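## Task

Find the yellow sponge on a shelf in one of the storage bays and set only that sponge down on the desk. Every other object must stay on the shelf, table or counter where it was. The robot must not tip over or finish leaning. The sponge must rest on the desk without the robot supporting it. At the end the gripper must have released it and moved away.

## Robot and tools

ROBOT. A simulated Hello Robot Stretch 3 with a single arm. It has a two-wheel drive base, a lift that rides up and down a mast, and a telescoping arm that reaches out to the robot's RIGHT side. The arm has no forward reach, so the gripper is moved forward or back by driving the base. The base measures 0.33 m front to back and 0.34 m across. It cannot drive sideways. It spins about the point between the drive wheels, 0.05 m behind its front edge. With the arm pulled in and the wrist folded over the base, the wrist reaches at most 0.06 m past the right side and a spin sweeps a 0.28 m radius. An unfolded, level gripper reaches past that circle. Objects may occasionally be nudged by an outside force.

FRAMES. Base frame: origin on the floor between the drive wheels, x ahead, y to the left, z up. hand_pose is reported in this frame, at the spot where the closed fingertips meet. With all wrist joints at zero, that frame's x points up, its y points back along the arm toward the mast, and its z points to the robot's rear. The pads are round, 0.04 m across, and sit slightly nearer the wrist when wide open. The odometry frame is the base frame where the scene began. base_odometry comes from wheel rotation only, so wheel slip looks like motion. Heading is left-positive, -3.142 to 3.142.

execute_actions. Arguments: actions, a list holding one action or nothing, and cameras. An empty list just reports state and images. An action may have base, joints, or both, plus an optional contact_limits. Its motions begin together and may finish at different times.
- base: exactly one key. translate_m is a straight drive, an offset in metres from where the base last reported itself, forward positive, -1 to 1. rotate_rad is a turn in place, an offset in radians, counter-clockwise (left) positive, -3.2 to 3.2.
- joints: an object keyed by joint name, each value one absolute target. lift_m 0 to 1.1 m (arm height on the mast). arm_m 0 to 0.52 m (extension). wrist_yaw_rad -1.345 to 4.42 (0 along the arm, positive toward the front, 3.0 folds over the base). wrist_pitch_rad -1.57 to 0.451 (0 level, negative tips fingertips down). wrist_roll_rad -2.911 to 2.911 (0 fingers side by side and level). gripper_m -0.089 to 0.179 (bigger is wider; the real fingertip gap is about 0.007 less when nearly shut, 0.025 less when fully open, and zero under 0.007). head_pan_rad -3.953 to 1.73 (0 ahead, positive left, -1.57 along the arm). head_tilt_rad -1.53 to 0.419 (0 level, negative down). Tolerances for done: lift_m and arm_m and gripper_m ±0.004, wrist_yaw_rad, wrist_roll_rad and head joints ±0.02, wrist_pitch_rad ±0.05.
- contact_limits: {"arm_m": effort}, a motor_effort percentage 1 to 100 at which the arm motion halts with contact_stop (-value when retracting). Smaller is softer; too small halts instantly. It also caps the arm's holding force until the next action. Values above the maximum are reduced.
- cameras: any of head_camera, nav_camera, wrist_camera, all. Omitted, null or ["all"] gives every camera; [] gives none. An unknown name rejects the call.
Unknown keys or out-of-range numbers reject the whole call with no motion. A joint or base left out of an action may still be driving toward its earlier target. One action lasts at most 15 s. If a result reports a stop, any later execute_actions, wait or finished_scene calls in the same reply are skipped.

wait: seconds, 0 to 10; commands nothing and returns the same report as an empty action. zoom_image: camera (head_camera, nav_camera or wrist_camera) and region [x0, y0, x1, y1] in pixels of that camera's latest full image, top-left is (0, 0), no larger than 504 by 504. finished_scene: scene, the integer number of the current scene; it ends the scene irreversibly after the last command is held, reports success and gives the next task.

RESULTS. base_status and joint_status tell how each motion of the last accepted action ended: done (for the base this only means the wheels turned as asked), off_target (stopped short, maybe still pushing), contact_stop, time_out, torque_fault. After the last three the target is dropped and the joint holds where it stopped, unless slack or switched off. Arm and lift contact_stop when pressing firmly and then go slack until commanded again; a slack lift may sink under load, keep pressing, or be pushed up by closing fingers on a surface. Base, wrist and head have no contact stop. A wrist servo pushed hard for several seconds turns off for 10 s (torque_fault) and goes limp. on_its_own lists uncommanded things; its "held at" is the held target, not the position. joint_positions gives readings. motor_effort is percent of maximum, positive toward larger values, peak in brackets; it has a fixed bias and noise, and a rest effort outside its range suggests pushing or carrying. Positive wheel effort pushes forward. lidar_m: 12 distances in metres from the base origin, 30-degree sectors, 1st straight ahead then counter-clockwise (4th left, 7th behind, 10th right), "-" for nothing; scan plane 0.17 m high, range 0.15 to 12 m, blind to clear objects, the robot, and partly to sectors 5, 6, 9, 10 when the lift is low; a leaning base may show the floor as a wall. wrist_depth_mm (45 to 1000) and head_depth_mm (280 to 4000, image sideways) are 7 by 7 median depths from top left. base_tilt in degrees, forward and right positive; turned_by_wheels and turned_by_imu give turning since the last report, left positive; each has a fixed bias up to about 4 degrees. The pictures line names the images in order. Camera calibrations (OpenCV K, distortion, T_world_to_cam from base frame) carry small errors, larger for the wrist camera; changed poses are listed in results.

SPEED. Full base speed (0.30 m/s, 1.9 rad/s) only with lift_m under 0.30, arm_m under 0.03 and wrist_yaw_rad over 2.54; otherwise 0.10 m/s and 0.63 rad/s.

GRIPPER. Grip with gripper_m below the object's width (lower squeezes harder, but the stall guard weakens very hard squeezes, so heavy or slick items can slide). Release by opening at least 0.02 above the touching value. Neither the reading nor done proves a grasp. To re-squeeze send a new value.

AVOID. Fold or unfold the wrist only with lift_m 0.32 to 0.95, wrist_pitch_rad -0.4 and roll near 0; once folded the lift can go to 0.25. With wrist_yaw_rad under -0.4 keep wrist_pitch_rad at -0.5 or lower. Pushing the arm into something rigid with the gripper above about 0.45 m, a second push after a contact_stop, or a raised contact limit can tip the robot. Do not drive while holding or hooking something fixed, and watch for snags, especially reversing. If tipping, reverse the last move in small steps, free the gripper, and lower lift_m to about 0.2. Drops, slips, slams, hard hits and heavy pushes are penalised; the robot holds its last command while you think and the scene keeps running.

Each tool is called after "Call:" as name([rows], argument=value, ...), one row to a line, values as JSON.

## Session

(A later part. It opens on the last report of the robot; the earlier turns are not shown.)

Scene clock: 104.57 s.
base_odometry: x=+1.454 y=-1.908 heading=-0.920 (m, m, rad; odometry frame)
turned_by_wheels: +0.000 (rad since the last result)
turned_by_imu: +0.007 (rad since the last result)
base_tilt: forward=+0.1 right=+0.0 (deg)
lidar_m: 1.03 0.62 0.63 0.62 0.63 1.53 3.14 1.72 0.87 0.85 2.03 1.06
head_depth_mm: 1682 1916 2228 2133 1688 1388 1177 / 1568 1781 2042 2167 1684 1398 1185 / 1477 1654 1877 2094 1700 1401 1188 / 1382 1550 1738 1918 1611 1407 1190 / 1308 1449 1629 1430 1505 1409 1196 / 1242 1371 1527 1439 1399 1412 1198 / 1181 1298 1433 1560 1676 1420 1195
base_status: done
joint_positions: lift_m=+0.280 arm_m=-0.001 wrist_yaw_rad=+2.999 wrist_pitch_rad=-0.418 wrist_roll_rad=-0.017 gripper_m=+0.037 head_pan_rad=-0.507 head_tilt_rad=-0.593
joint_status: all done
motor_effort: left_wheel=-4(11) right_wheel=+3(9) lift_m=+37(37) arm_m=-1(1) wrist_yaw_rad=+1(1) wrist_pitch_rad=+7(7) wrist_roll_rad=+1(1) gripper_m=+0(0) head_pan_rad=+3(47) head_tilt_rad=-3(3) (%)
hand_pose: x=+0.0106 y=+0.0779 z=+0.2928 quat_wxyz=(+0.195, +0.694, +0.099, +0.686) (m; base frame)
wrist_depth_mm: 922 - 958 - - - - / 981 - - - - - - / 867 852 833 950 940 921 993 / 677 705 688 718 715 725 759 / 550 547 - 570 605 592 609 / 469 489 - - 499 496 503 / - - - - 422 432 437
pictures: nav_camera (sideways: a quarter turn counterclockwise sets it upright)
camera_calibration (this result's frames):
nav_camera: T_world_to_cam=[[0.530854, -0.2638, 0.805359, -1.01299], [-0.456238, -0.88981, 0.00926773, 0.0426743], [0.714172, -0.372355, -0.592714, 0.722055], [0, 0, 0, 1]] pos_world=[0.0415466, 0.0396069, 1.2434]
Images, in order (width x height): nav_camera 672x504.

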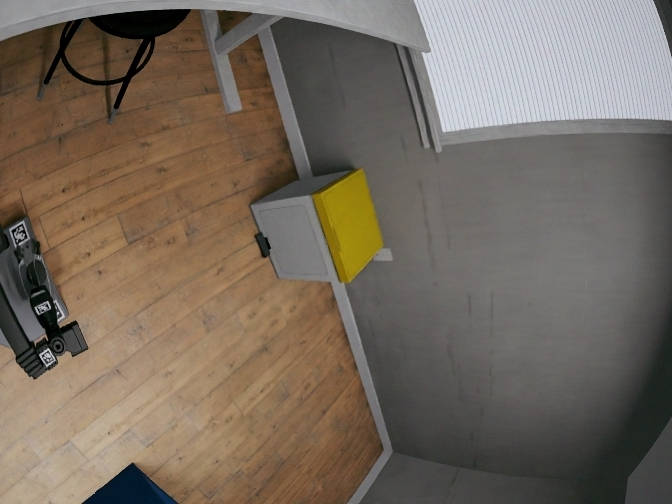

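Call:
execute_actions([
  {"base":{"translate_m":0.36},"joints":{"head_pan_rad":-0.9}},
], cameras=[])

Call:
execute_actions([
  {"base":{"rotate_rad":-1.6}},
], cameras=[])

Call:
execute_actions([
  {"base":{"translate_m":1.0}},
], cameras=["head_camera","nav_camera"])

Scene clock: 112.90 s.
base_odometry: x=+1.672 y=-2.195 heading=-0.920 (m, m, rad; odometry frame)
turned_by_wheels: +0.000 (rad since the last result)
turned_by_imu: +0.003 (rad since the last result)
base_tilt: forward=+0.1 right=+0.0 (deg)
lidar_m: 0.69 0.93 0.42 0.43 0.78 1.52 3.35 1.18 0.97 2.71 1.51 0.68
head_depth_mm: 2304 2557 2776 2162 1687 1385 1178 / 1965 2271 2610 2153 1706 1400 1184 / 1678 1900 2168 2178 1703 1394 1190 / 1456 1619 1834 2026 1711 1402 1190 / 1302 1425 1576 1769 1669 1347 1191 / 1167 1269 1388 1518 1130 1172 1201 / 1051 1139 1233 1334 1127 1003 1150
base_status: done
joint_positions: lift_m=+0.280 arm_m=-0.001 wrist_yaw_rad=+2.999 wrist_pitch_rad=-0.418 wrist_roll_rad=-0.017 gripper_m=+0.037 head_pan_rad=-0.893 head_tilt_rad=-0.593
joint_status: all done
motor_effort: left_wheel=-4(12) right_wheel=+3(9) lift_m=+37(36) arm_m=-1(2) wrist_yaw_rad=+1(2) wrist_pitch_rad=+7(7) wrist_roll_rad=+1(1) gripper_m=+1(1) head_pan_rad=-4(34) head_tilt_rad=-3(3) (%)
hand_pose: x=+0.0106 y=+0.0779 z=+0.2928 quat_wxyz=(+0.195, +0.694, +0.099, +0.686) (m; base frame)
wrist_depth_mm: 901 - 971 945 - - 704 / 654 - - - - - 776 / 668 814 908 903 958 971 916 / 653 686 718 719 723 758 737 / 543 559 - 571 588 603 604 / 465 491 - - 483 497 507 / - - - - 422 430 434
pictures: none
No camera images: the call's "cameras" was empty. Leave "cameras" out to get every camera's image.

Scene clock: 115.17 s.
base_odometry: x=+1.672 y=-2.195 heading=-2.520 (m, m, rad; odometry frame)
turned_by_wheels: -1.600 (rad since the last result)
turned_by_imu: -1.568 (rad since the last result)
base_tilt: forward=+0.1 right=+0.0 (deg)
lidar_m: 1.80 1.54 0.68 0.68 0.93 0.43 0.43 0.78 1.49 3.41 1.21 0.98
head_depth_mm: 2001 3381 2964 2164 1688 1390 1178 / 2001 2059 2307 2166 1700 1395 1182 / 2212 2440 2705 2174 1705 1400 1186 / 2354 2569 2824 2181 1713 1407 1193 / 1069 1147 1251 1407 1572 1408 1193 / 924 1002 1096 1211 1351 1413 1191 / 833 899 973 1103 1573 1423 1201
base_status: done
joint_positions: lift_m=+0.280 arm_m=-0.001 wrist_yaw_rad=+2.999 wrist_pitch_rad=-0.418 wrist_roll_rad=-0.017 gripper_m=+0.037 head_pan_rad=-0.893 head_tilt_rad=-0.593
joint_status: not commanded
motor_effort: left_wheel=+4(17) right_wheel=-3(9) lift_m=+37(37) arm_m=-1(2) wrist_yaw_rad=+1(2) wrist_pitch_rad=+7(7) wrist_roll_rad=+1(1) gripper_m=+0(0) head_pan_rad=-4(4) head_tilt_rad=-3(3) (%)
hand_pose: x=+0.0106 y=+0.0779 z=+0.2928 quat_wxyz=(+0.195, +0.694, +0.099, +0.686) (m; base frame)
wrist_depth_mm: 928 - 988 966 681 702 - / - - - - 724 800 - / 774 803 937 878 795 908 - / 670 689 718 718 732 746 748 / 558 561 - 595 612 598 610 / 464 484 - - 492 495 507 / - - - - 423 429 434
pictures: none
No camera images: the call's "cameras" was empty. Leave "cameras" out to get every camera's image.

Scene clock: 120.10 s.
base_odometry: x=+0.860 y=-2.778 heading=-2.519 (m, m, rad; odometry frame)
turned_by_wheels: +0.000 (rad since the last result)
turned_by_imu: +0.007 (rad since the last result)
base_tilt: forward=+0.1 right=-0.1 (deg)
lidar_m: 1.72 1.54 1.13 1.09 0.85 0.95 1.60 1.68 0.49 0.49 0.96 0.87
head_depth_mm: 781 857 689 546 991 814 1085 / 834 903 696 1134 996 861 1114 / 891 965 701 1183 996 1221 1141 / 943 1020 706 1234 1003 1320 1188 / 866 936 754 1159 1068 1346 1191 / 777 843 845 1021 1170 1377 1196 / 702 762 850 1162 1587 1422 1198
base_status: done
joint_positions: lift_m=+0.280 arm_m=-0.001 wrist_yaw_rad=+2.999 wrist_pitch_rad=-0.418 wrist_roll_rad=-0.017 gripper_m=+0.037 head_pan_rad=-0.893 head_tilt_rad=-0.593
joint_status: not commanded
motor_effort: left_wheel=+3(18) right_wheel=-2(5) lift_m=+37(37) arm_m=-2(2) wrist_yaw_rad=+1(2) wrist_pitch_rad=+7(7) wrist_roll_rad=+1(1) gripper_m=+0(1) head_pan_rad=-3(5) head_tilt_rad=-3(3) (%)
hand_pose: x=+0.0106 y=+0.0779 z=+0.2928 quat_wxyz=(+0.195, +0.694, +0.099, +0.686) (m; base frame)
wrist_depth_mm: 602 - 984 - - - - / 654 - - - - - - / 688 784 928 950 996 - - / 671 684 715 717 726 735 751 / 565 562 - 569 603 601 610 / 458 487 - - 487 497 507 / - - - - 426 427 433
pictures: head_camera (sideways: a quarter turn clockwise sets it upright), nav_camera (sideways: a quarter turn counterclockwise sets it upright)
camera_calibration (this result's frames):
head_camera: T_world_to_cam=[[-0.336163, 0.502276, -0.796689, 1.06173], [0.819822, 0.572423, 0.0149631, -0.0263051], [0.463558, -0.648113, -0.604205, 0.744123], [0, 0, 0, 1]] pos_world=[0.0335344, -0.0359477, 1.29586]
nav_camera: T_world_to_cam=[[0.39254, -0.444397, 0.805248, -1.012], [-0.757718, -0.652517, 0.00926146, 0.0445215], [0.521322, -0.613786, -0.592866, 0.723429], [0, 0, 0, 1]] pos_world=[0.0538449, 0.0233526, 1.24339]
Images, in order (width x height): head_camera 896x504, nav_camera 672x504.

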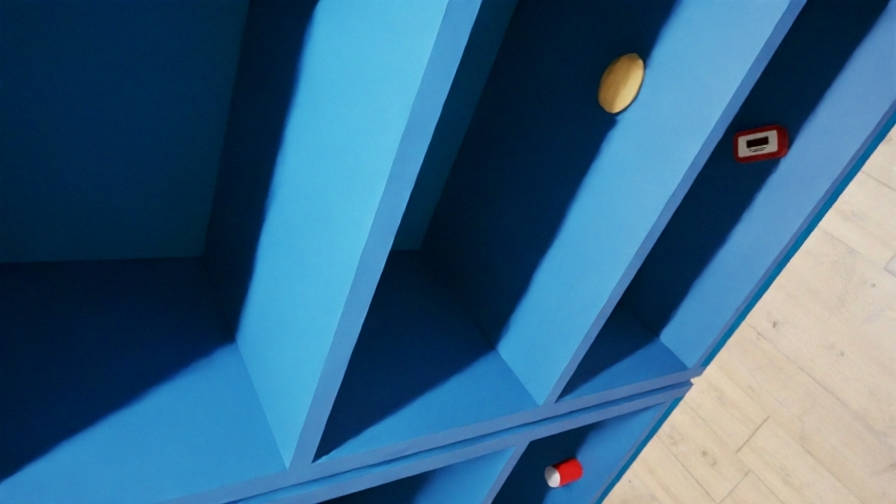

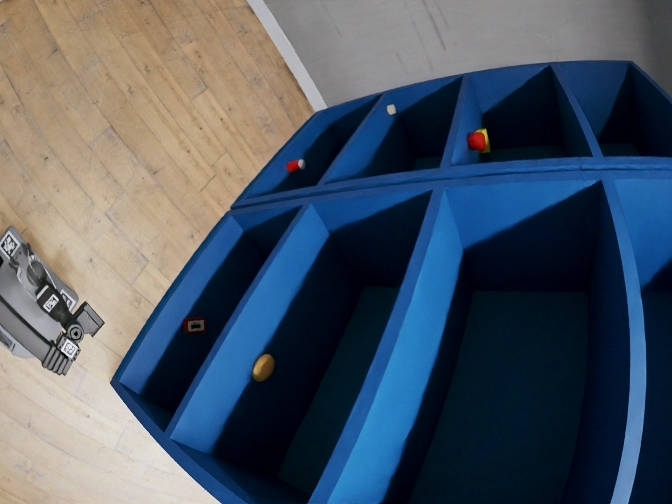

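Sponge appears behind a red object on the third shelf.

Call:
execute_actions([
  {"base":{"translate_m":1.0},"joints":{"head_pan_rad":-1.2,"head_tilt_rad":-0.6,"lift_m":0.6}},
], cameras=["head_camera","nav_camera"])

Scene clock: 136.00 s.
base_odometry: x=+0.047 y=-3.360 heading=-2.519 (m, m, rad; odometry frame)
turned_by_wheels: +0.000 (rad since the last result)
turned_by_imu: +0.009 (rad since the last result)
base_tilt: forward=+0.0 right=+0.0 (deg)
lidar_m: 0.72 0.74 1.02 1.08 1.13 1.55 2.42 1.21 0.51 0.70 0.94 0.74
head_depth_mm: 730 808 690 543 990 814 1088 / 755 840 692 548 992 839 1115 / 782 874 602 576 1000 866 1117 / 811 901 707 1145 1003 894 1142 / 840 928 708 1190 1006 1255 1174 / 874 973 718 1188 1009 1298 1197 / 869 925 721 1029 1007 1205 1197
base_status: done
joint_positions: lift_m=+0.600 arm_m=-0.001 wrist_yaw_rad=+2.999 wrist_pitch_rad=-0.418 wrist_roll_rad=-0.017 gripper_m=+0.037 head_pan_rad=-1.193 head_tilt_rad=-0.593
joint_status: all done
motor_effort: left_wheel=+2(16) right_wheel=-2(7) lift_m=+48(51) arm_m=-2(1) wrist_yaw_rad=+1(1) wrist_pitch_rad=+7(7) wrist_roll_rad=+1(1) gripper_m=+0(0) head_pan_rad=-4(28) head_tilt_rad=-3(2) (%)
hand_pose: x=+0.0106 y=+0.0779 z=+0.6125 quat_wxyz=(+0.195, +0.694, +0.099, +0.686) (m; base frame)
wrist_depth_mm: 915 - 974 - - - 688 / - - - - - - 717 / - - - - - - 705 / - - - - - - 733 / 983 985 - - - 986 725 / 823 844 - 850 876 899 710 / 720 717 721 758 724 771 719
pictures: head_camera (sideways: a quarter turn clockwise sets it upright), nav_camera (sideways: a quarter turn counterclockwise sets it upright)
camera_calibration (this result's frames):
head_camera: T_world_to_cam=[[-0.172809, 0.579158, -0.796689, 1.06073], [0.95232, 0.304735, 0.0149631, -0.0271133], [0.251445, -0.756116, -0.604205, 0.745417], [0, 0, 0, 1]] pos_world=[0.0216926, -0.0424471, 1.29586]
nav_camera: T_world_to_cam=[[0.243766, -0.540513, 0.805248, -1.01109], [-0.916643, -0.399599, 0.00926146, 0.045491], [0.31677, -0.740382, -0.592866, 0.724677], [0, 0, 0, 1]] pos_world=[0.0586122, 0.00820844, 1.24339]
Images, in order (width x height): head_camera 896x504, nav_camera 672x504.

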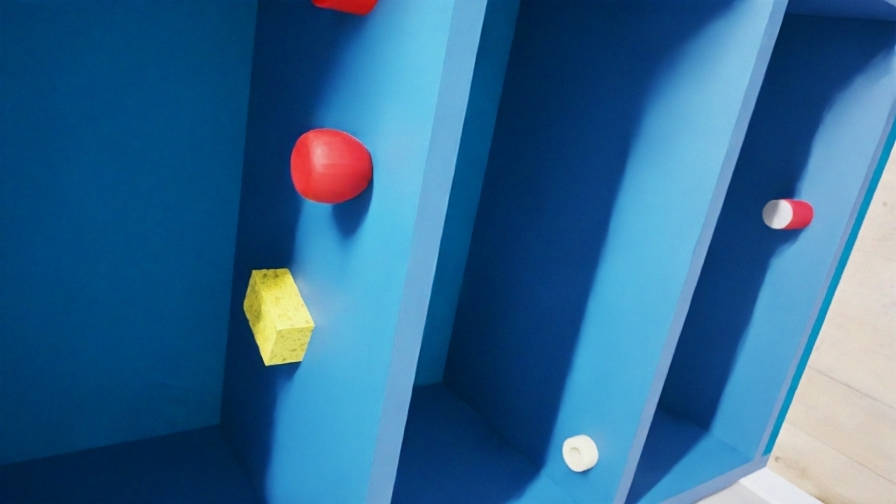

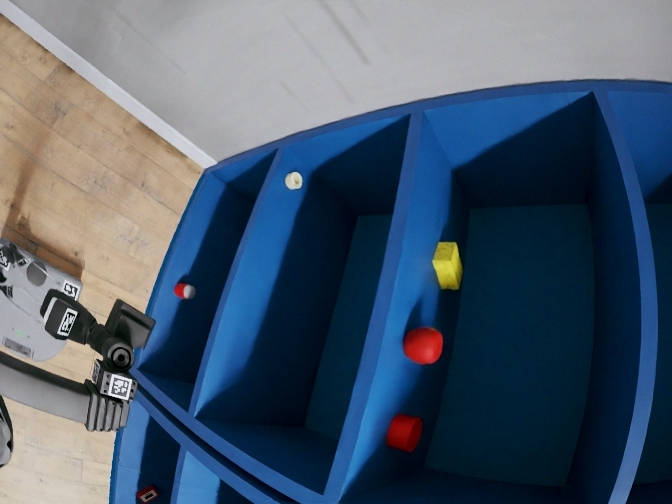

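Call:
execute_actions([
  {"joints":{"wrist_yaw_rad":1.57}},
], cameras=[])

Call:
execute_actions([
  {"base":{"translate_m":0.33},"joints":{"lift_m":0.93,"wrist_pitch_rad":-0.15,"gripper_m":0.17}},
], cameras=[])

Call:
execute_actions([
  {"joints":{"wrist_yaw_rad":0,"head_pan_rad":-1.6}},
])

Scene clock: 150.00 s.
base_odometry: x=+0.047 y=-3.360 heading=-2.519 (m, m, rad; odometry frame)
turned_by_wheels: +0.000 (rad since the last result)
turned_by_imu: +0.001 (rad since the last result)
base_tilt: forward=+0.0 right=+0.0 (deg)
lidar_m: 0.72 0.74 1.02 1.08 1.12 1.55 2.42 1.21 0.51 0.70 0.93 0.74
head_depth_mm: 730 808 690 543 989 815 1086 / 755 840 692 549 993 836 1112 / 782 869 602 576 1002 867 1117 / 812 901 705 1147 1000 896 1142 / 841 930 711 1195 1005 1257 1177 / 872 973 716 1191 1015 1296 1195 / 867 928 722 1031 1005 1212 1201
base_status: not commanded
joint_positions: lift_m=+0.600 arm_m=-0.001 wrist_yaw_rad=+1.572 wrist_pitch_rad=-0.418 wrist_roll_rad=-0.017 gripper_m=+0.037 head_pan_rad=-1.193 head_tilt_rad=-0.593
joint_status: all done
motor_effort: left_wheel=+3(2) right_wheel=-2(2) lift_m=+49(48) arm_m=-2(2) wrist_yaw_rad=-4(5) wrist_pitch_rad=+7(7) wrist_roll_rad=+1(1) gripper_m=+0(0) head_pan_rad=-4(5) head_tilt_rad=-3(3) (%)
hand_pose: x=+0.2030 y=-0.1441 z=+0.6125 quat_wxyz=(+0.596, +0.590, -0.380, +0.391) (m; base frame)
wrist_depth_mm: 576 578 566 573 563 549 510 / 632 622 622 631 620 574 550 / 693 706 691 692 676 619 492 / 783 793 777 760 752 679 397 / 858 854 852 852 854 768 751 / 874 849 853 857 835 807 772 / 723 722 738 739 743 667 693
pictures: none
No camera images: the call's "cameras" was empty. Leave "cameras" out to get every camera's image.

Scene clock: 154.30 s.
base_odometry: x=-0.221 y=-3.553 heading=-2.519 (m, m, rad; odometry frame)
turned_by_wheels: +0.000 (rad since the last result)
turned_by_imu: +0.003 (rad since the last result)
base_tilt: forward=+0.1 right=+0.0 (deg)
lidar_m: 0.38 0.40 0.55 1.08 1.12 1.54 2.99 0.70 0.73 0.93 0.54 0.40
head_depth_mm: 733 813 625 543 988 826 - / 758 844 696 569 996 837 - / 787 877 701 577 996 863 - / 761 841 704 958 1003 - - / 601 651 665 745 865 898 - / 496 530 583 659 741 830 893 / 451 500 546 585 618 669 724
base_status: done
joint_positions: lift_m=+0.930 arm_m=-0.001 wrist_yaw_rad=+1.572 wrist_pitch_rad=-0.170 wrist_roll_rad=-0.017 gripper_m=+0.170 head_pan_rad=-1.193 head_tilt_rad=-0.593
joint_status: all done
motor_effort: left_wheel=+2(11) right_wheel=-2(2) lift_m=+49(51) arm_m=-1(1) wrist_yaw_rad=-3(2) wrist_pitch_rad=+8(9) wrist_roll_rad=+1(1) gripper_m=+1(100) head_pan_rad=-6(4) head_tilt_rad=-3(3) (%)
hand_pose: x=+0.2271 y=-0.1440 z=+1.0015 quat_wxyz=(+0.545, +0.537, -0.450, +0.461) (m; base frame)
wrist_depth_mm: 274 273 272 271 269 266 266 / 290 286 286 283 285 282 282 / 309 304 302 300 301 298 295 / 325 325 325 320 318 313 316 / 348 339 344 342 342 334 336 / 370 372 370 362 367 366 352 / 402 398 398 389 392 390 349
pictures: none
No camera images: the call's "cameras" was empty. Leave "cameras" out to get every camera's image.

Scene clock: 156.07 s.
base_odometry: x=-0.221 y=-3.553 heading=-2.519 (m, m, rad; odometry frame)
turned_by_wheels: +0.000 (rad since the last result)
turned_by_imu: +0.000 (rad since the last result)
base_tilt: forward=+0.0 right=-0.1 (deg)
lidar_m: 0.39 0.40 0.55 1.08 1.12 1.55 2.98 0.70 0.72 0.93 0.54 0.40
head_depth_mm: 770 864 622 570 1071 - - / 767 860 661 550 1029 - - / 764 854 700 574 - - - / 759 852 670 576 - 1049 1122 / 757 846 671 581 1006 872 1119 / 754 839 717 559 1010 847 1126 / 750 837 723 563 956 839 986
base_status: not commanded
joint_positions: lift_m=+0.930 arm_m=-0.001 wrist_yaw_rad=+0.002 wrist_pitch_rad=-0.170 wrist_roll_rad=-0.017 gripper_m=+0.170 head_pan_rad=-1.593 head_tilt_rad=-0.593
joint_status: all done
motor_effort: left_wheel=+2(2) right_wheel=-2(2) lift_m=+49(49) arm_m=-1(2) wrist_yaw_rad=-3(4) wrist_pitch_rad=+8(8) wrist_roll_rad=+1(1) gripper_m=+1(0) head_pan_rad=-5(34) head_tilt_rad=-3(3) (%)
hand_pose: x=-0.0210 y=-0.3927 z=+1.0015 quat_wxyz=(+0.711, +0.061, -0.698, -0.059) (m; base frame)
wrist_depth_mm: 392 567 613 613 610 606 569 / 397 572 641 637 645 640 558 / 369 431 445 406 525 307 427 / 255 256 263 276 286 297 309 / 396 515 786 770 260 256 255 / 385 708 815 812 789 805 545 / 452 612 662 660 674 672 505
pictures: head_camera (sideways: a quarter turn clockwise sets it upright), nav_camera (sideways: a quarter turn counterclockwise sets it upright), wrist_camera
camera_calibration (this result's frames):
head_camera: T_world_to_cam=[[0.0662748, 0.600745, -0.796689, 1.05927], [0.995828, -0.0900172, 0.0149631, -0.0273787], [-0.0627267, -0.794356, -0.604205, 0.747334], [0, 0, 0, 1]] pos_world=[0.00393906, -0.0451687, 1.29586]
nav_camera: T_world_to_cam=[[0.014129, -0.59277, 0.805248, -1.00969], [-0.999894, -0.0112519, 0.00926146, 0.0459988], [0.00357064, -0.805293, -0.592866, 0.726588], [0, 0, 0, 1]] pos_world=[0.0576655, -0.0128808, 1.24339]
wrist_camera: T_world_to_cam=[[-0.997326, 0.0216293, 0.0698005, -0.0899952], [-0.0579635, 0.347512, -0.935882, 1.10069], [-0.044499, -0.937426, -0.34533, 0.147298], [0, 0, 0, 1]] pos_world=[-0.0193999, -0.242477, 1.08727]
Images, in order (width x height): head_camera 896x504, nav_camera 672x504, wrist_camera 644x364.

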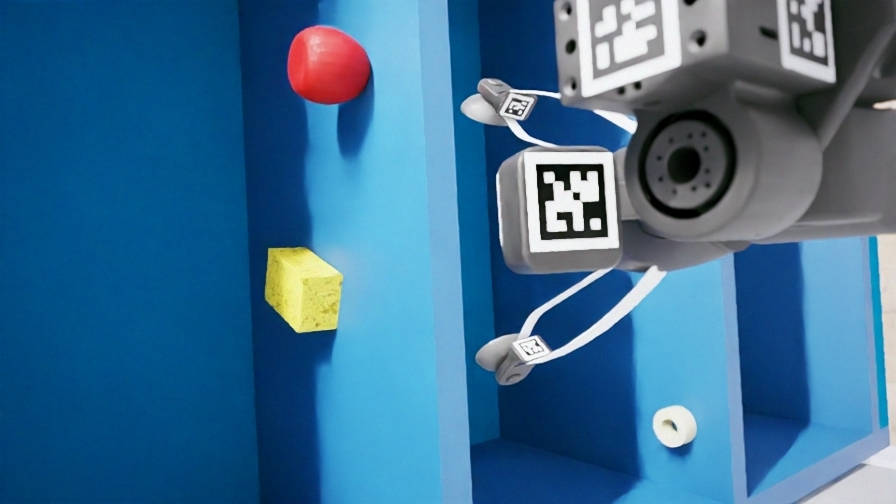

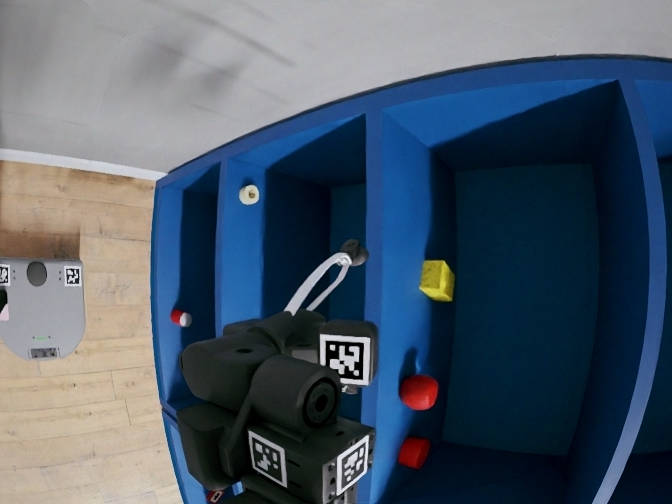

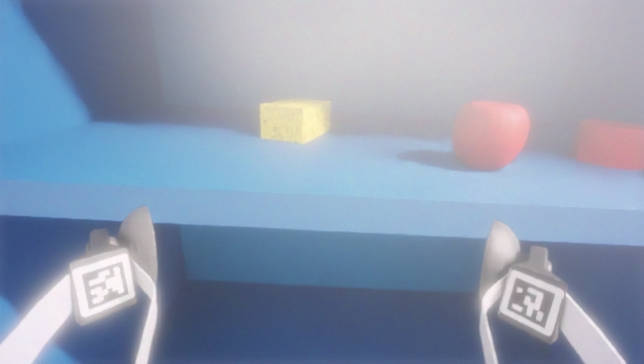

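Call:
execute_actions([
  {"base":{"translate_m":0.03},"joints":{"lift_m":0.95}},
], cameras=[])

Call:
execute_actions([
  {"joints":{"arm_m":0.22}},
])

Scene clock: 165.67 s.
base_odometry: x=-0.245 y=-3.570 heading=-2.519 (m, m, rad; odometry frame)
turned_by_wheels: +0.000 (rad since the last result)
turned_by_imu: +0.001 (rad since the last result)
base_tilt: forward=+0.1 right=+0.0 (deg)
lidar_m: 0.35 0.37 0.51 1.08 1.12 1.55 3.00 0.72 0.77 0.93 0.50 0.37
head_depth_mm: 773 864 587 569 - - - / 769 858 696 551 1064 - - / 765 857 701 550 - - - / 761 850 667 554 - 869 1116 / 757 846 709 581 1005 871 1124 / 753 843 718 560 1013 851 1125 / 751 838 723 564 888 816 926
base_status: done
joint_positions: lift_m=+0.950 arm_m=-0.001 wrist_yaw_rad=+0.002 wrist_pitch_rad=-0.170 wrist_roll_rad=-0.017 gripper_m=+0.170 head_pan_rad=-1.593 head_tilt_rad=-0.593
joint_status: all done
motor_effort: left_wheel=+2(8) right_wheel=-1(3) lift_m=+49(51) arm_m=-2(2) wrist_yaw_rad=-2(3) wrist_pitch_rad=+8(8) wrist_roll_rad=+1(1) gripper_m=+0(1) head_pan_rad=-4(4) head_tilt_rad=-3(3) (%)
hand_pose: x=-0.0211 y=-0.3927 z=+1.0215 quat_wxyz=(+0.711, +0.061, -0.698, -0.059) (m; base frame)
wrist_depth_mm: 369 523 620 609 610 605 600 / 374 521 637 639 639 627 602 / 370 467 546 458 638 495 564 / 299 312 325 335 347 323 368 / 265 263 264 262 262 262 262 / 349 643 814 834 828 805 566 / 410 562 685 710 712 720 543
pictures: none
No camera images: the call's "cameras" was empty. Leave "cameras" out to get every camera's image.

Scene clock: 168.53 s.
base_odometry: x=-0.245 y=-3.570 heading=-2.519 (m, m, rad; odometry frame)
turned_by_wheels: +0.000 (rad since the last result)
turned_by_imu: +0.000 (rad since the last result)
base_tilt: forward=+0.0 right=+0.0 (deg)
lidar_m: 0.36 0.37 0.51 1.08 1.12 1.55 3.01 0.72 0.77 0.93 0.50 0.37
head_depth_mm: 771 865 771 - 989 880 1139 / 767 860 - 1137 993 861 1114 / 765 853 - 1146 999 864 1113 / 760 850 - 1144 1003 867 1117 / 757 844 714 581 1006 872 1124 / 753 843 716 562 1013 851 1122 / 751 836 722 563 886 814 922
base_status: not commanded
joint_positions: lift_m=+0.950 arm_m=+0.220 wrist_yaw_rad=+0.001 wrist_pitch_rad=-0.170 wrist_roll_rad=-0.017 gripper_m=+0.170 head_pan_rad=-1.593 head_tilt_rad=-0.593
joint_status: all done
motor_effort: left_wheel=+2(2) right_wheel=-1(1) lift_m=+48(48) arm_m=+4(7) wrist_yaw_rad=-1(1) wrist_pitch_rad=+8(8) wrist_roll_rad=+1(1) gripper_m=+1(1) head_pan_rad=-4(3) head_tilt_rad=-3(3) (%)
hand_pose: x=-0.0213 y=-0.6131 z=+1.0215 quat_wxyz=(+0.711, +0.061, -0.698, -0.059) (m; base frame)
wrist_depth_mm: 365 415 418 416 415 409 407 / 370 443 444 439 444 432 429 / 369 456 460 460 467 463 456 / 298 307 290 220 343 352 373 / 214 231 211 205 235 256 249 / - 169 172 176 178 182 188 / 136 137 141 142 145 146 149
pictures: head_camera (sideways: a quarter turn clockwise sets it upright), nav_camera (sideways: a quarter turn counterclockwise sets it upright), wrist_camera
camera_calibration (this result's frames):
head_camera: T_world_to_cam=[[0.0664471, 0.600726, -0.796689, 1.05927], [0.995802, -0.0903027, 0.0149631, -0.0273786], [-0.0629544, -0.794338, -0.604205, 0.747335], [0, 0, 0, 1]] pos_world=[0.00392611, -0.0451681, 1.29586]
nav_camera: T_world_to_cam=[[0.0139591, -0.592774, 0.805248, -1.00969], [-0.999897, -0.0109652, 0.00926145, 0.0459988], [0.00333976, -0.805294, -0.592866, 0.726589], [0, 0, 0, 1]] pos_world=[0.0576618, -0.0128956, 1.24339]
wrist_camera: T_world_to_cam=[[-0.997299, 0.0228699, 0.0697982, -0.0861692], [-0.0575335, 0.347493, -0.935916, 1.19606], [-0.0456587, -0.937404, -0.345238, -0.0525262], [0, 0, 0, 1]] pos_world=[-0.0195215, -0.462889, 1.10729]
Images, in order (width x height): head_camera 896x504, nav_camera 672x504, wrist_camera 644x364.

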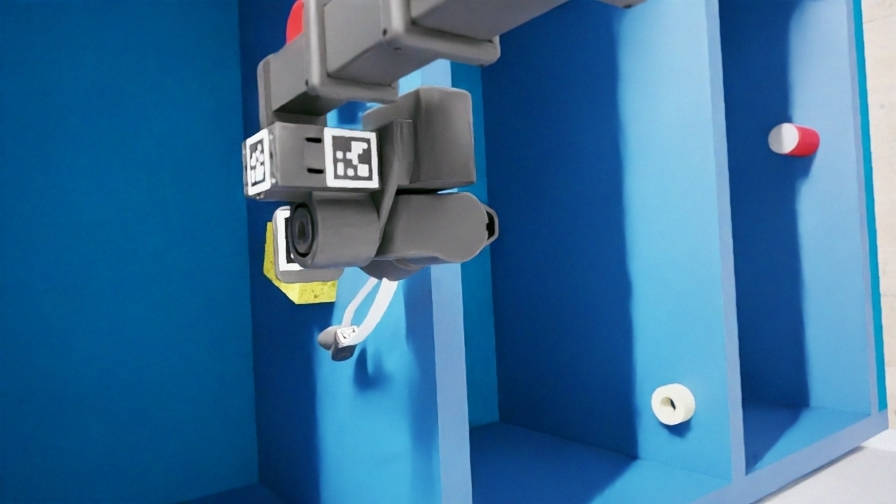

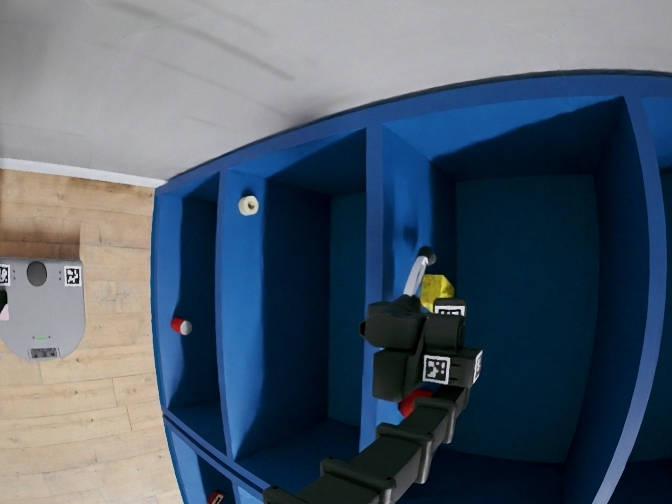

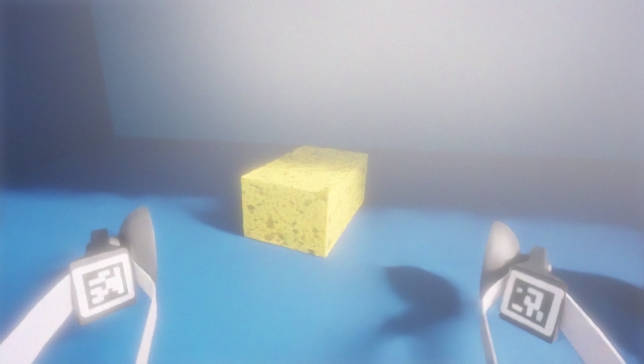

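Call:
execute_actions([
  {"joints":{"arm_m":0.325}},
], cameras=["wrist_camera"])

Call:
execute_actions([
  {"joints":{"gripper_m":0.03}},
], cameras=["wrist_camera"])

Call:
execute_actions([
  {"joints":{"lift_m":0.975}},
])

Scene clock: 179.13 s.
base_odometry: x=-0.245 y=-3.570 heading=-2.519 (m, m, rad; odometry frame)
turned_by_wheels: +0.000 (rad since the last result)
turned_by_imu: +0.001 (rad since the last result)
base_tilt: forward=+0.1 right=+0.0 (deg)
lidar_m: 0.36 0.37 0.51 1.08 1.12 1.55 3.01 0.72 0.77 0.93 0.50 0.37
head_depth_mm: 771 864 771 - 991 882 1135 / 766 843 - 573 995 861 1113 / 763 832 - 575 998 863 1116 / 761 837 - 580 1007 869 1116 / 756 848 674 582 1007 870 1122 / 754 842 716 561 1010 848 1123 / 750 836 721 565 884 815 923
base_status: not commanded
joint_positions: lift_m=+0.950 arm_m=+0.325 wrist_yaw_rad=+0.001 wrist_pitch_rad=-0.170 wrist_roll_rad=-0.017 gripper_m=+0.170 head_pan_rad=-1.593 head_tilt_rad=-0.593
joint_status: all done
motor_effort: left_wheel=+2(2) right_wheel=-1(1) lift_m=+48(48) arm_m=+4(6) wrist_yaw_rad=+0(2) wrist_pitch_rad=+8(8) wrist_roll_rad=+1(1) gripper_m=+0(1) head_pan_rad=-5(4) head_tilt_rad=-3(3) (%)
hand_pose: x=-0.0213 y=-0.7182 z=+1.0215 quat_wxyz=(+0.711, +0.061, -0.698, -0.059) (m; base frame)
wrist_depth_mm: 327 323 321 322 320 317 315 / 339 342 341 339 337 335 332 / 359 365 359 366 351 355 349 / 298 309 316 327 341 351 363 / 213 230 148 140 222 254 247 / - 162 106 108 178 182 186 / 135 133 103 94 144 146 150
pictures: wrist_camera
camera_calibration (this result's frames):
wrist_camera: T_world_to_cam=[[-0.997299, 0.0228799, 0.0697983, -0.0837632], [-0.0575301, 0.347493, -0.935916, 1.23255], [-0.0456681, -0.937403, -0.345238, -0.150959], [0, 0, 0, 1]] pos_world=[-0.0195225, -0.567895, 1.10729]
Images, in order (width x height): wrist_camera 644x364.

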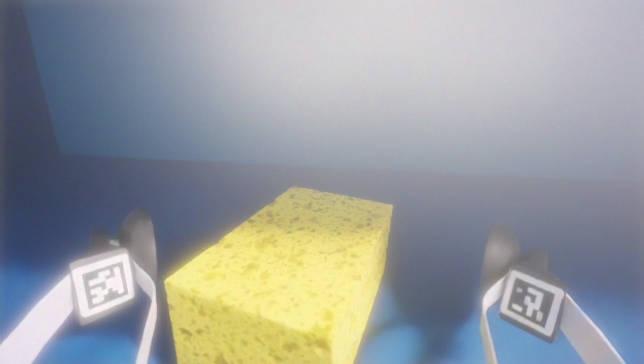

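Scene clock: 181.03 s.
base_odometry: x=-0.245 y=-3.570 heading=-2.519 (m, m, rad; odometry frame)
turned_by_wheels: +0.000 (rad since the last result)
turned_by_imu: +0.000 (rad since the last result)
base_tilt: forward=+0.1 right=+0.0 (deg)
lidar_m: 0.36 0.37 0.51 1.08 1.12 1.55 3.04 0.72 0.77 0.93 0.50 0.37
head_depth_mm: 769 863 771 - 991 882 1132 / 767 846 - 571 992 861 1112 / 765 836 - 574 999 866 1115 / 761 837 - 580 1006 868 1119 / 757 846 693 582 1005 873 1125 / 754 842 716 561 1013 849 1122 / 749 835 721 564 884 816 925
base_status: not commanded
joint_positions: lift_m=+0.950 arm_m=+0.325 wrist_yaw_rad=+0.001 wrist_pitch_rad=-0.170 wrist_roll_rad=-0.017 gripper_m=+0.032 head_pan_rad=-1.593 head_tilt_rad=-0.593
joint_status: all done
motor_effort: left_wheel=+2(2) right_wheel=-1(1) lift_m=+48(48) arm_m=+4(4) wrist_yaw_rad=-1(1) wrist_pitch_rad=+8(8) wrist_roll_rad=+1(1) gripper_m=-30(100) head_pan_rad=-4(4) head_tilt_rad=-3(3) (%)
hand_pose: x=-0.0213 y=-0.7182 z=+1.0215 quat_wxyz=(+0.711, +0.061, -0.698, -0.059) (m; base frame)
wrist_depth_mm: 324 322 323 322 319 318 312 / 342 341 337 340 338 337 334 / 353 361 360 362 359 353 356 / 296 306 316 329 342 358 369 / 213 218 236 140 153 240 248 / 165 168 110 108 112 182 185 / 137 138 130 109 136 147 148
pictures: wrist_camera
camera_calibration (this result's frames):
wrist_camera: T_world_to_cam=[[-0.997299, 0.0228809, 0.069798, -0.0837625], [-0.0575295, 0.347493, -0.935916, 1.23255], [-0.045669, -0.937403, -0.345238, -0.150959], [0, 0, 0, 1]] pos_world=[-0.0195226, -0.567895, 1.10729]
Images, in order (width x height): wrist_camera 644x364.

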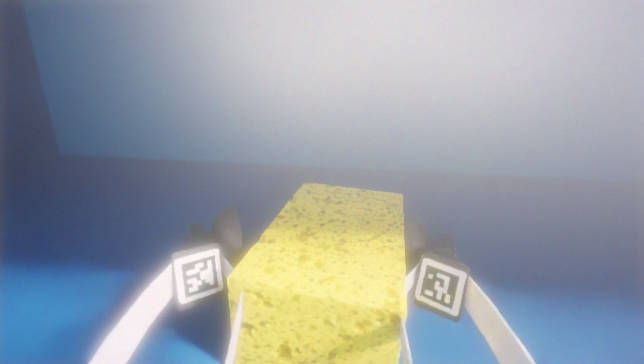

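Scene clock: 182.03 s.
base_odometry: x=-0.245 y=-3.570 heading=-2.519 (m, m, rad; odometry frame)
turned_by_wheels: +0.000 (rad since the last result)
turned_by_imu: +0.000 (rad since the last result)
base_tilt: forward=+0.1 right=+0.0 (deg)
lidar_m: 0.35 0.37 0.51 1.08 1.12 1.55 3.04 0.72 0.77 0.93 0.50 0.37
head_depth_mm: 772 850 - 1129 987 881 1132 / 769 832 659 572 995 862 1119 / 764 817 629 575 997 866 1115 / 761 831 641 578 1001 867 1120 / 757 847 692 583 1006 871 1124 / 753 842 716 562 1011 849 1121 / 751 836 722 564 886 814 924
base_status: not commanded
joint_positions: lift_m=+0.975 arm_m=+0.325 wrist_yaw_rad=+0.001 wrist_pitch_rad=-0.170 wrist_roll_rad=-0.017 gripper_m=+0.035 head_pan_rad=-1.593 head_tilt_rad=-0.593
joint_status: all done
motor_effort: left_wheel=+2(2) right_wheel=-1(1) lift_m=+49(50) arm_m=+4(4) wrist_yaw_rad=-1(0) wrist_pitch_rad=+8(8) wrist_roll_rad=+1(1) gripper_m=-29(31) head_pan_rad=-5(4) head_tilt_rad=-3(3) (%)
hand_pose: x=-0.0213 y=-0.7182 z=+1.0465 quat_wxyz=(+0.711, +0.061, -0.698, -0.059) (m; base frame)
wrist_depth_mm: 326 323 324 320 320 319 313 / 336 339 339 342 336 335 332 / 354 365 358 361 354 359 356 / 339 372 381 371 369 374 374 / 258 264 282 141 153 294 300 / 201 204 112 108 112 220 226 / 166 167 157 109 166 177 180
pictures: head_camera (sideways: a quarter turn clockwise sets it upright), nav_camera (sideways: a quarter turn counterclockwise sets it upright), wrist_camera
camera_calibration (this result's frames):
head_camera: T_world_to_cam=[[0.0664481, 0.600726, -0.796689, 1.05927], [0.995802, -0.0903043, 0.0149631, -0.0273786], [-0.0629557, -0.794338, -0.604205, 0.747335], [0, 0, 0, 1]] pos_world=[0.00392603, -0.0451681, 1.29586]
nav_camera: T_world_to_cam=[[0.0139581, -0.592774, 0.805248, -1.00969], [-0.999897, -0.0109635, 0.00926146, 0.0459988], [0.00333842, -0.805294, -0.592866, 0.726589], [0, 0, 0, 1]] pos_world=[0.0576618, -0.0128957, 1.24339]
wrist_camera: T_world_to_cam=[[-0.997299, 0.0228788, 0.069798, -0.0855071], [-0.0575302, 0.347493, -0.935916, 1.25593], [-0.045667, -0.937403, -0.345238, -0.142334], [0, 0, 0, 1]] pos_world=[-0.0195224, -0.567895, 1.13227]
Images, in order (width x height): head_camera 896x504, nav_camera 672x504, wrist_camera 644x364.

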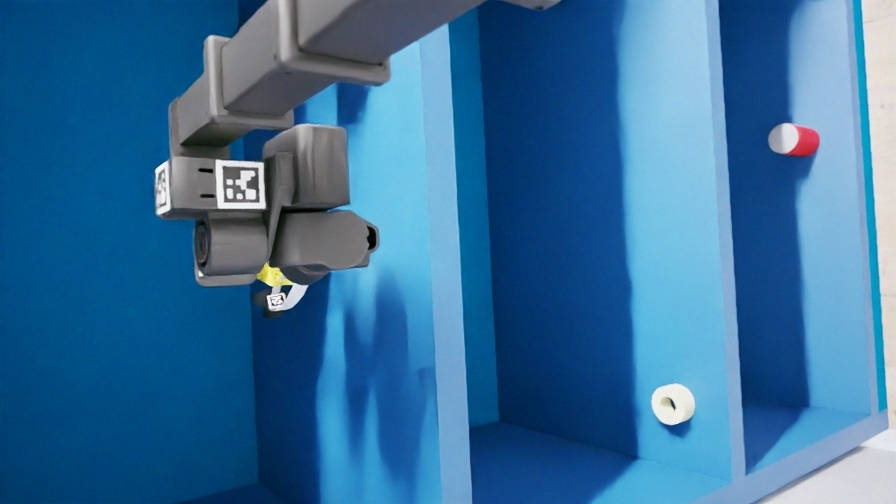

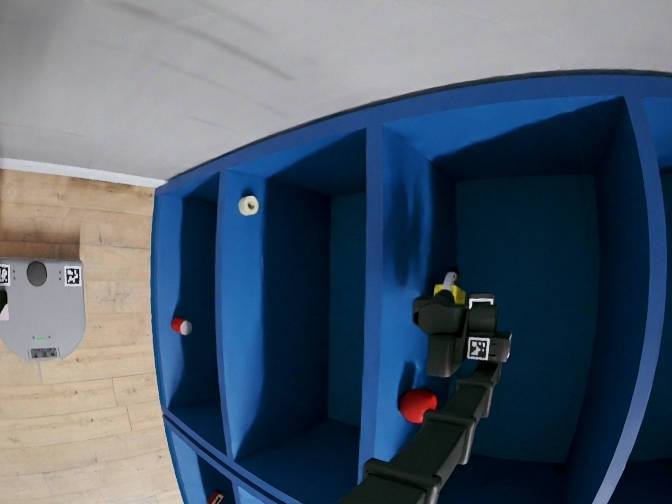

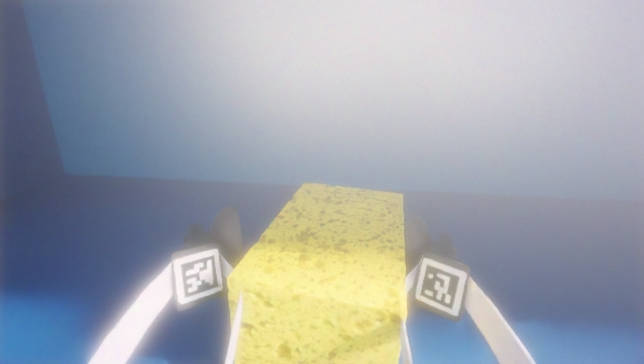

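Call:
execute_actions([
  {"joints":{"arm_m":0.0}},
], cameras=[])

Call:
execute_actions([
  {"base":{"translate_m":-0.15},"joints":{"wrist_yaw_rad":1.57}},
], cameras=[])

Call:
execute_actions([
  {"base":{"translate_m":-1.0}},
], cameras=[])

Call:
execute_actions([
  {"base":{"translate_m":-1.0}},
], cameras=[])

Call:
execute_actions([
  {"base":{"translate_m":-0.2}},
], cameras=[])

Call:
execute_actions([
  {"base":{"rotate_rad":-1.6},"joints":{"head_tilt_rad":-0.9}},
], cameras=["head_camera","nav_camera"])

Scene clock: 195.53 s.
base_odometry: x=-0.245 y=-3.570 heading=-2.519 (m, m, rad; odometry frame)
turned_by_wheels: +0.000 (rad since the last result)
turned_by_imu: +0.001 (rad since the last result)
base_tilt: forward=+0.1 right=+0.0 (deg)
lidar_m: 0.35 0.37 0.51 1.08 1.12 1.55 3.01 0.72 0.77 0.93 0.50 0.37
head_depth_mm: 770 863 587 544 - - - / 768 861 695 569 - - - / 763 856 700 441 - - - / 762 850 706 538 - 868 1119 / 757 848 710 583 1007 873 1120 / 755 842 718 562 1017 850 1120 / 751 836 723 564 888 815 926
base_status: not commanded
joint_positions: lift_m=+0.975 arm_m=+0.000 wrist_yaw_rad=+0.001 wrist_pitch_rad=-0.170 wrist_roll_rad=-0.017 gripper_m=+0.045 head_pan_rad=-1.593 head_tilt_rad=-0.593
joint_status: all done
on_its_own: gripper_m is held at +0.044, not at your +0.030, by its stall guard, which is not easing now
motor_effort: left_wheel=+2(2) right_wheel=-1(1) lift_m=+49(49) arm_m=-3(5) wrist_yaw_rad=+0(1) wrist_pitch_rad=+8(8) wrist_roll_rad=+1(1) gripper_m=-24(24) head_pan_rad=-5(4) head_tilt_rad=-3(3) (%)
hand_pose: x=-0.0213 y=-0.3938 z=+1.0465 quat_wxyz=(+0.711, +0.061, -0.698, -0.059) (m; base frame)
wrist_depth_mm: 368 519 624 608 615 601 591 / 373 528 636 645 638 641 591 / 363 502 671 679 658 676 585 / 343 371 392 399 423 326 392 / 273 271 283 140 153 294 300 / 380 489 111 108 112 274 273 / 379 616 663 109 687 756 581
pictures: none
No camera images: the call's "cameras" was empty. Leave "cameras" out to get every camera's image.

Scene clock: 198.00 s.
base_odometry: x=-0.123 y=-3.483 heading=-2.519 (m, m, rad; odometry frame)
turned_by_wheels: +0.000 (rad since the last result)
turned_by_imu: +0.000 (rad since the last result)
base_tilt: forward=+0.0 right=+0.0 (deg)
lidar_m: 0.51 0.53 0.72 1.08 1.12 1.55 2.63 0.67 0.61 0.93 0.66 0.52
head_depth_mm: 771 864 623 544 - - 1106 / 766 858 697 570 - - 1109 / 764 855 601 574 - - 1114 / 760 850 703 578 1003 869 - / 757 845 710 583 1006 869 - / 753 841 717 560 1014 - - / 749 834 722 563 1049 - -
base_status: done
joint_positions: lift_m=+0.975 arm_m=+0.000 wrist_yaw_rad=+1.568 wrist_pitch_rad=-0.170 wrist_roll_rad=-0.017 gripper_m=+0.045 head_pan_rad=-1.593 head_tilt_rad=-0.593
joint_status: all done
on_its_own: gripper_m is held at +0.044, not at your +0.030, by its stall guard, which is not easing now
motor_effort: left_wheel=+3(6) right_wheel=-1(5) lift_m=+49(49) arm_m=-3(3) wrist_yaw_rad=+2(4) wrist_pitch_rad=+8(8) wrist_roll_rad=+1(1) gripper_m=-24(24) head_pan_rad=-4(4) head_tilt_rad=-3(3) (%)
hand_pose: x=+0.2271 y=-0.1460 z=+1.0465 quat_wxyz=(+0.546, +0.536, -0.451, +0.460) (m; base frame)
wrist_depth_mm: 387 378 383 380 376 376 369 / 404 398 402 400 393 399 383 / 430 423 422 420 419 414 379 / 455 450 456 437 443 443 393 / 482 478 468 141 153 476 412 / 518 525 111 108 112 492 443 / 559 564 536 109 547 512 476
pictures: none
No camera images: the call's "cameras" was empty. Leave "cameras" out to get every camera's image.

Scene clock: 209.00 s.
base_odometry: x=+0.689 y=-2.900 heading=-2.519 (m, m, rad; odometry frame)
turned_by_wheels: +0.000 (rad since the last result)
turned_by_imu: -0.004 (rad since the last result)
base_tilt: forward=+0.1 right=-0.1 (deg)
lidar_m: 1.51 1.53 1.13 1.08 0.94 0.96 1.63 1.88 0.57 0.93 0.73 0.70
head_depth_mm: 754 825 692 544 - - 1110 / 762 853 693 570 - - 1106 / 759 851 702 574 - - 1102 / 754 844 707 578 1001 870 - / 750 840 710 557 1007 869 - / 746 835 715 560 1012 - - / 744 831 724 564 1051 - -
base_status: done
joint_positions: lift_m=+0.975 arm_m=+0.000 wrist_yaw_rad=+1.568 wrist_pitch_rad=-0.170 wrist_roll_rad=-0.017 gripper_m=+0.045 head_pan_rad=-1.593 head_tilt_rad=-0.593
joint_status: not commanded
on_its_own: gripper_m is held at +0.044, not at your +0.030, by its stall guard, which is not easing now
motor_effort: left_wheel=+3(6) right_wheel=-2(7) lift_m=+49(49) arm_m=-3(3) wrist_yaw_rad=+2(2) wrist_pitch_rad=+8(8) wrist_roll_rad=+1(1) gripper_m=-25(25) head_pan_rad=-5(5) head_tilt_rad=-3(3) (%)
hand_pose: x=+0.2271 y=-0.1460 z=+1.0465 quat_wxyz=(+0.546, +0.536, -0.451, +0.460) (m; base frame)
wrist_depth_mm: - - - - - - 390 / - - - - - - 409 / - - - - - 652 432 / - - - - - 545 446 / - - - 141 153 547 385 / - - 111 108 112 532 525 / - - - 109 806 573 557
pictures: none
No camera images: the call's "cameras" was empty. Leave "cameras" out to get every camera's image.

Scene clock: 220.00 s.
base_odometry: x=+1.501 y=-2.317 heading=-2.519 (m, m, rad; odometry frame)
turned_by_wheels: +0.000 (rad since the last result)
turned_by_imu: -0.004 (rad since the last result)
base_tilt: forward=+0.0 right=+0.0 (deg)
lidar_m: 2.51 1.55 0.70 0.66 1.12 0.92 0.63 0.95 1.79 3.29 0.91 0.80
head_depth_mm: 3073 3137 2870 2347 - - 1175 / 3198 3594 2988 2259 - - 1127 / 3176 3539 3035 2187 - - 1136 / 3107 3519 3075 2191 1716 1486 - / 3129 3504 3076 2201 1718 1482 - / 3078 3462 3126 2220 1729 - - / 3008 3017 2122 2181 1799 - -
base_status: done
joint_positions: lift_m=+0.975 arm_m=+0.000 wrist_yaw_rad=+1.568 wrist_pitch_rad=-0.170 wrist_roll_rad=-0.017 gripper_m=+0.045 head_pan_rad=-1.593 head_tilt_rad=-0.593
joint_status: not commanded
on_its_own: gripper_m is held at +0.044, not at your +0.030, by its stall guard, which is not easing now
motor_effort: left_wheel=+4(6) right_wheel=-3(7) lift_m=+49(49) arm_m=-3(3) wrist_yaw_rad=+2(2) wrist_pitch_rad=+8(8) wrist_roll_rad=+1(1) gripper_m=-23(22) head_pan_rad=-3(4) head_tilt_rad=-3(3) (%)
hand_pose: x=+0.2271 y=-0.1460 z=+1.0465 quat_wxyz=(+0.545, +0.536, -0.451, +0.460) (m; base frame)
wrist_depth_mm: - - - - - - 502 / - - - - - 545 525 / - - - - - 579 564 / - - - - - 590 598 / - - - 140 153 629 620 / - - 111 108 112 689 676 / - - - 109 792 728 723
pictures: none
No camera images: the call's "cameras" was empty. Leave "cameras" out to get every camera's image.

Scene clock: 222.97 s.
base_odometry: x=+1.664 y=-2.200 heading=-2.519 (m, m, rad; odometry frame)
turned_by_wheels: +0.000 (rad since the last result)
turned_by_imu: -0.001 (rad since the last result)
base_tilt: forward=+0.0 right=+0.0 (deg)
lidar_m: 1.80 1.55 0.69 0.68 0.95 0.44 0.44 0.79 1.51 3.35 1.19 0.97
head_depth_mm: 2545 2627 2690 2304 - - 1147 / 3142 3512 3016 2250 - - 1133 / 3181 3529 3028 2186 - - 1139 / 3157 3553 3073 2202 1713 1481 - / 3140 3537 3033 2192 1719 1489 - / 3115 3474 3076 2215 1728 - - / 2999 3330 3119 2230 1794 - -
base_status: done
joint_positions: lift_m=+0.975 arm_m=+0.000 wrist_yaw_rad=+1.568 wrist_pitch_rad=-0.170 wrist_roll_rad=-0.017 gripper_m=+0.045 head_pan_rad=-1.593 head_tilt_rad=-0.593
joint_status: not commanded
on_its_own: gripper_m is held at +0.044, not at your +0.030, by its stall guard, which is not easing now
motor_effort: left_wheel=+5(7) right_wheel=-3(7) lift_m=+49(49) arm_m=-3(3) wrist_yaw_rad=+2(3) wrist_pitch_rad=+8(8) wrist_roll_rad=+1(1) gripper_m=-24(25) head_pan_rad=-4(4) head_tilt_rad=-3(3) (%)
hand_pose: x=+0.2271 y=-0.1460 z=+1.0465 quat_wxyz=(+0.545, +0.536, -0.451, +0.460) (m; base frame)
wrist_depth_mm: - - - - - 674 660 / - - - - - 721 714 / - - - - - 760 752 / - - - - - 796 814 / - - - 141 152 841 869 / - - 111 108 112 919 - / - - - 110 964 982 -
pictures: none
No camera images: the call's "cameras" was empty. Leave "cameras" out to get every camera's image.

Scene clock: 226.43 s.
base_odometry: x=+1.664 y=-2.200 heading=+2.164 (m, m, rad; odometry frame)
turned_by_wheels: -1.600 (rad since the last result)
turned_by_imu: -1.573 (rad since the last result)
base_tilt: forward=+0.1 right=+0.0 (deg)
lidar_m: 3.62 1.23 0.97 1.78 1.59 0.70 0.68 0.95 0.73 0.44 0.61 1.46
head_depth_mm: 752 627 - - 1384 1223 1095 / 755 590 - - 1362 1227 1129 / 759 592 - - 1339 1231 1138 / 761 592 499 423 - 1226 1136 / 764 596 488 423 - 1227 1101 / 766 597 490 428 - 1223 1100 / 768 598 496 - - 1220 1103
base_status: done
joint_positions: lift_m=+0.975 arm_m=+0.000 wrist_yaw_rad=+1.569 wrist_pitch_rad=-0.170 wrist_roll_rad=-0.017 gripper_m=+0.045 head_pan_rad=-1.593 head_tilt_rad=-0.889
joint_status: all done
on_its_own: gripper_m is held at +0.044, not at your +0.030, by its stall guard, which is not easing now
motor_effort: left_wheel=+4(10) right_wheel=-3(7) lift_m=+49(49) arm_m=-3(3) wrist_yaw_rad=+2(3) wrist_pitch_rad=+8(8) wrist_roll_rad=+1(1) gripper_m=-24(24) head_pan_rad=-3(4) head_tilt_rad=-5(24) (%)
hand_pose: x=+0.2271 y=-0.1459 z=+1.0465 quat_wxyz=(+0.545, +0.536, -0.451, +0.460) (m; base frame)
wrist_depth_mm: - - - - - - - / - - - - - - - / - - - - - - 965 / - - - - 536 546 580 / - - - 141 153 382 389 / - - 111 108 112 287 290 / - - - 109 - 238 235
pictures: head_camera (sideways: a quarter turn clockwise sets it upright), nav_camera (sideways: a quarter turn counterclockwise sets it upright)
camera_calibration (this result's frames):
head_camera: T_world_to_cam=[[0.0710954, 0.806389, -0.587097, 0.786111], [0.995763, -0.0917881, -0.00548913, -0.000749953], [-0.0583148, -0.584219, -0.809498, 1.0143], [0, 0, 0, 1]] pos_world=[0.0040068, -0.0414048, 1.2826]
nav_camera: T_world_to_cam=[[0.00924627, -0.801353, 0.59812, -0.739731], [-0.999926, -0.0121434, -0.000811887, 0.059115], [0.00791384, -0.598068, -0.801406, 0.997788], [0, 0, 0, 1]] pos_world=[0.058054, 0.0046763, 1.24213]
Images, in order (width x height): head_camera 896x504, nav_camera 672x504.

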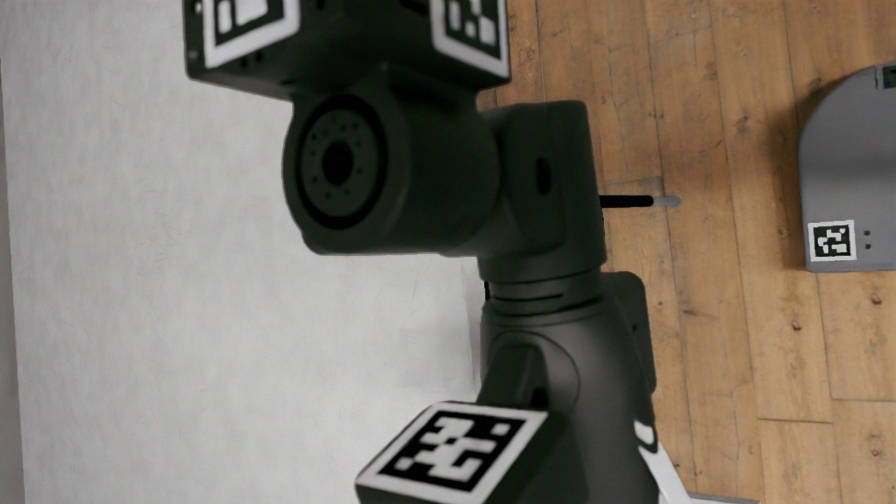

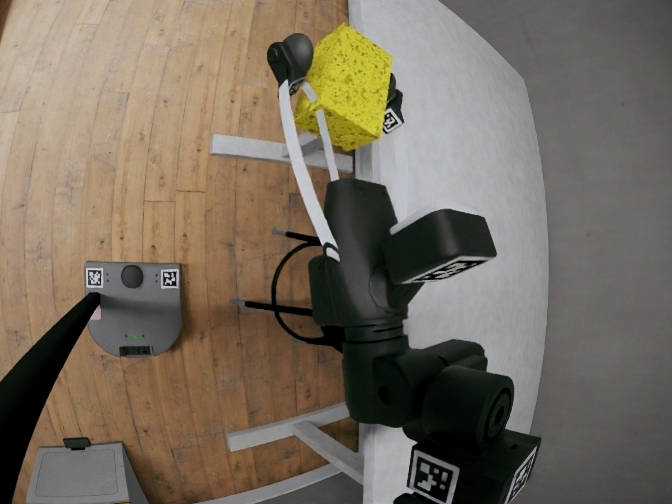

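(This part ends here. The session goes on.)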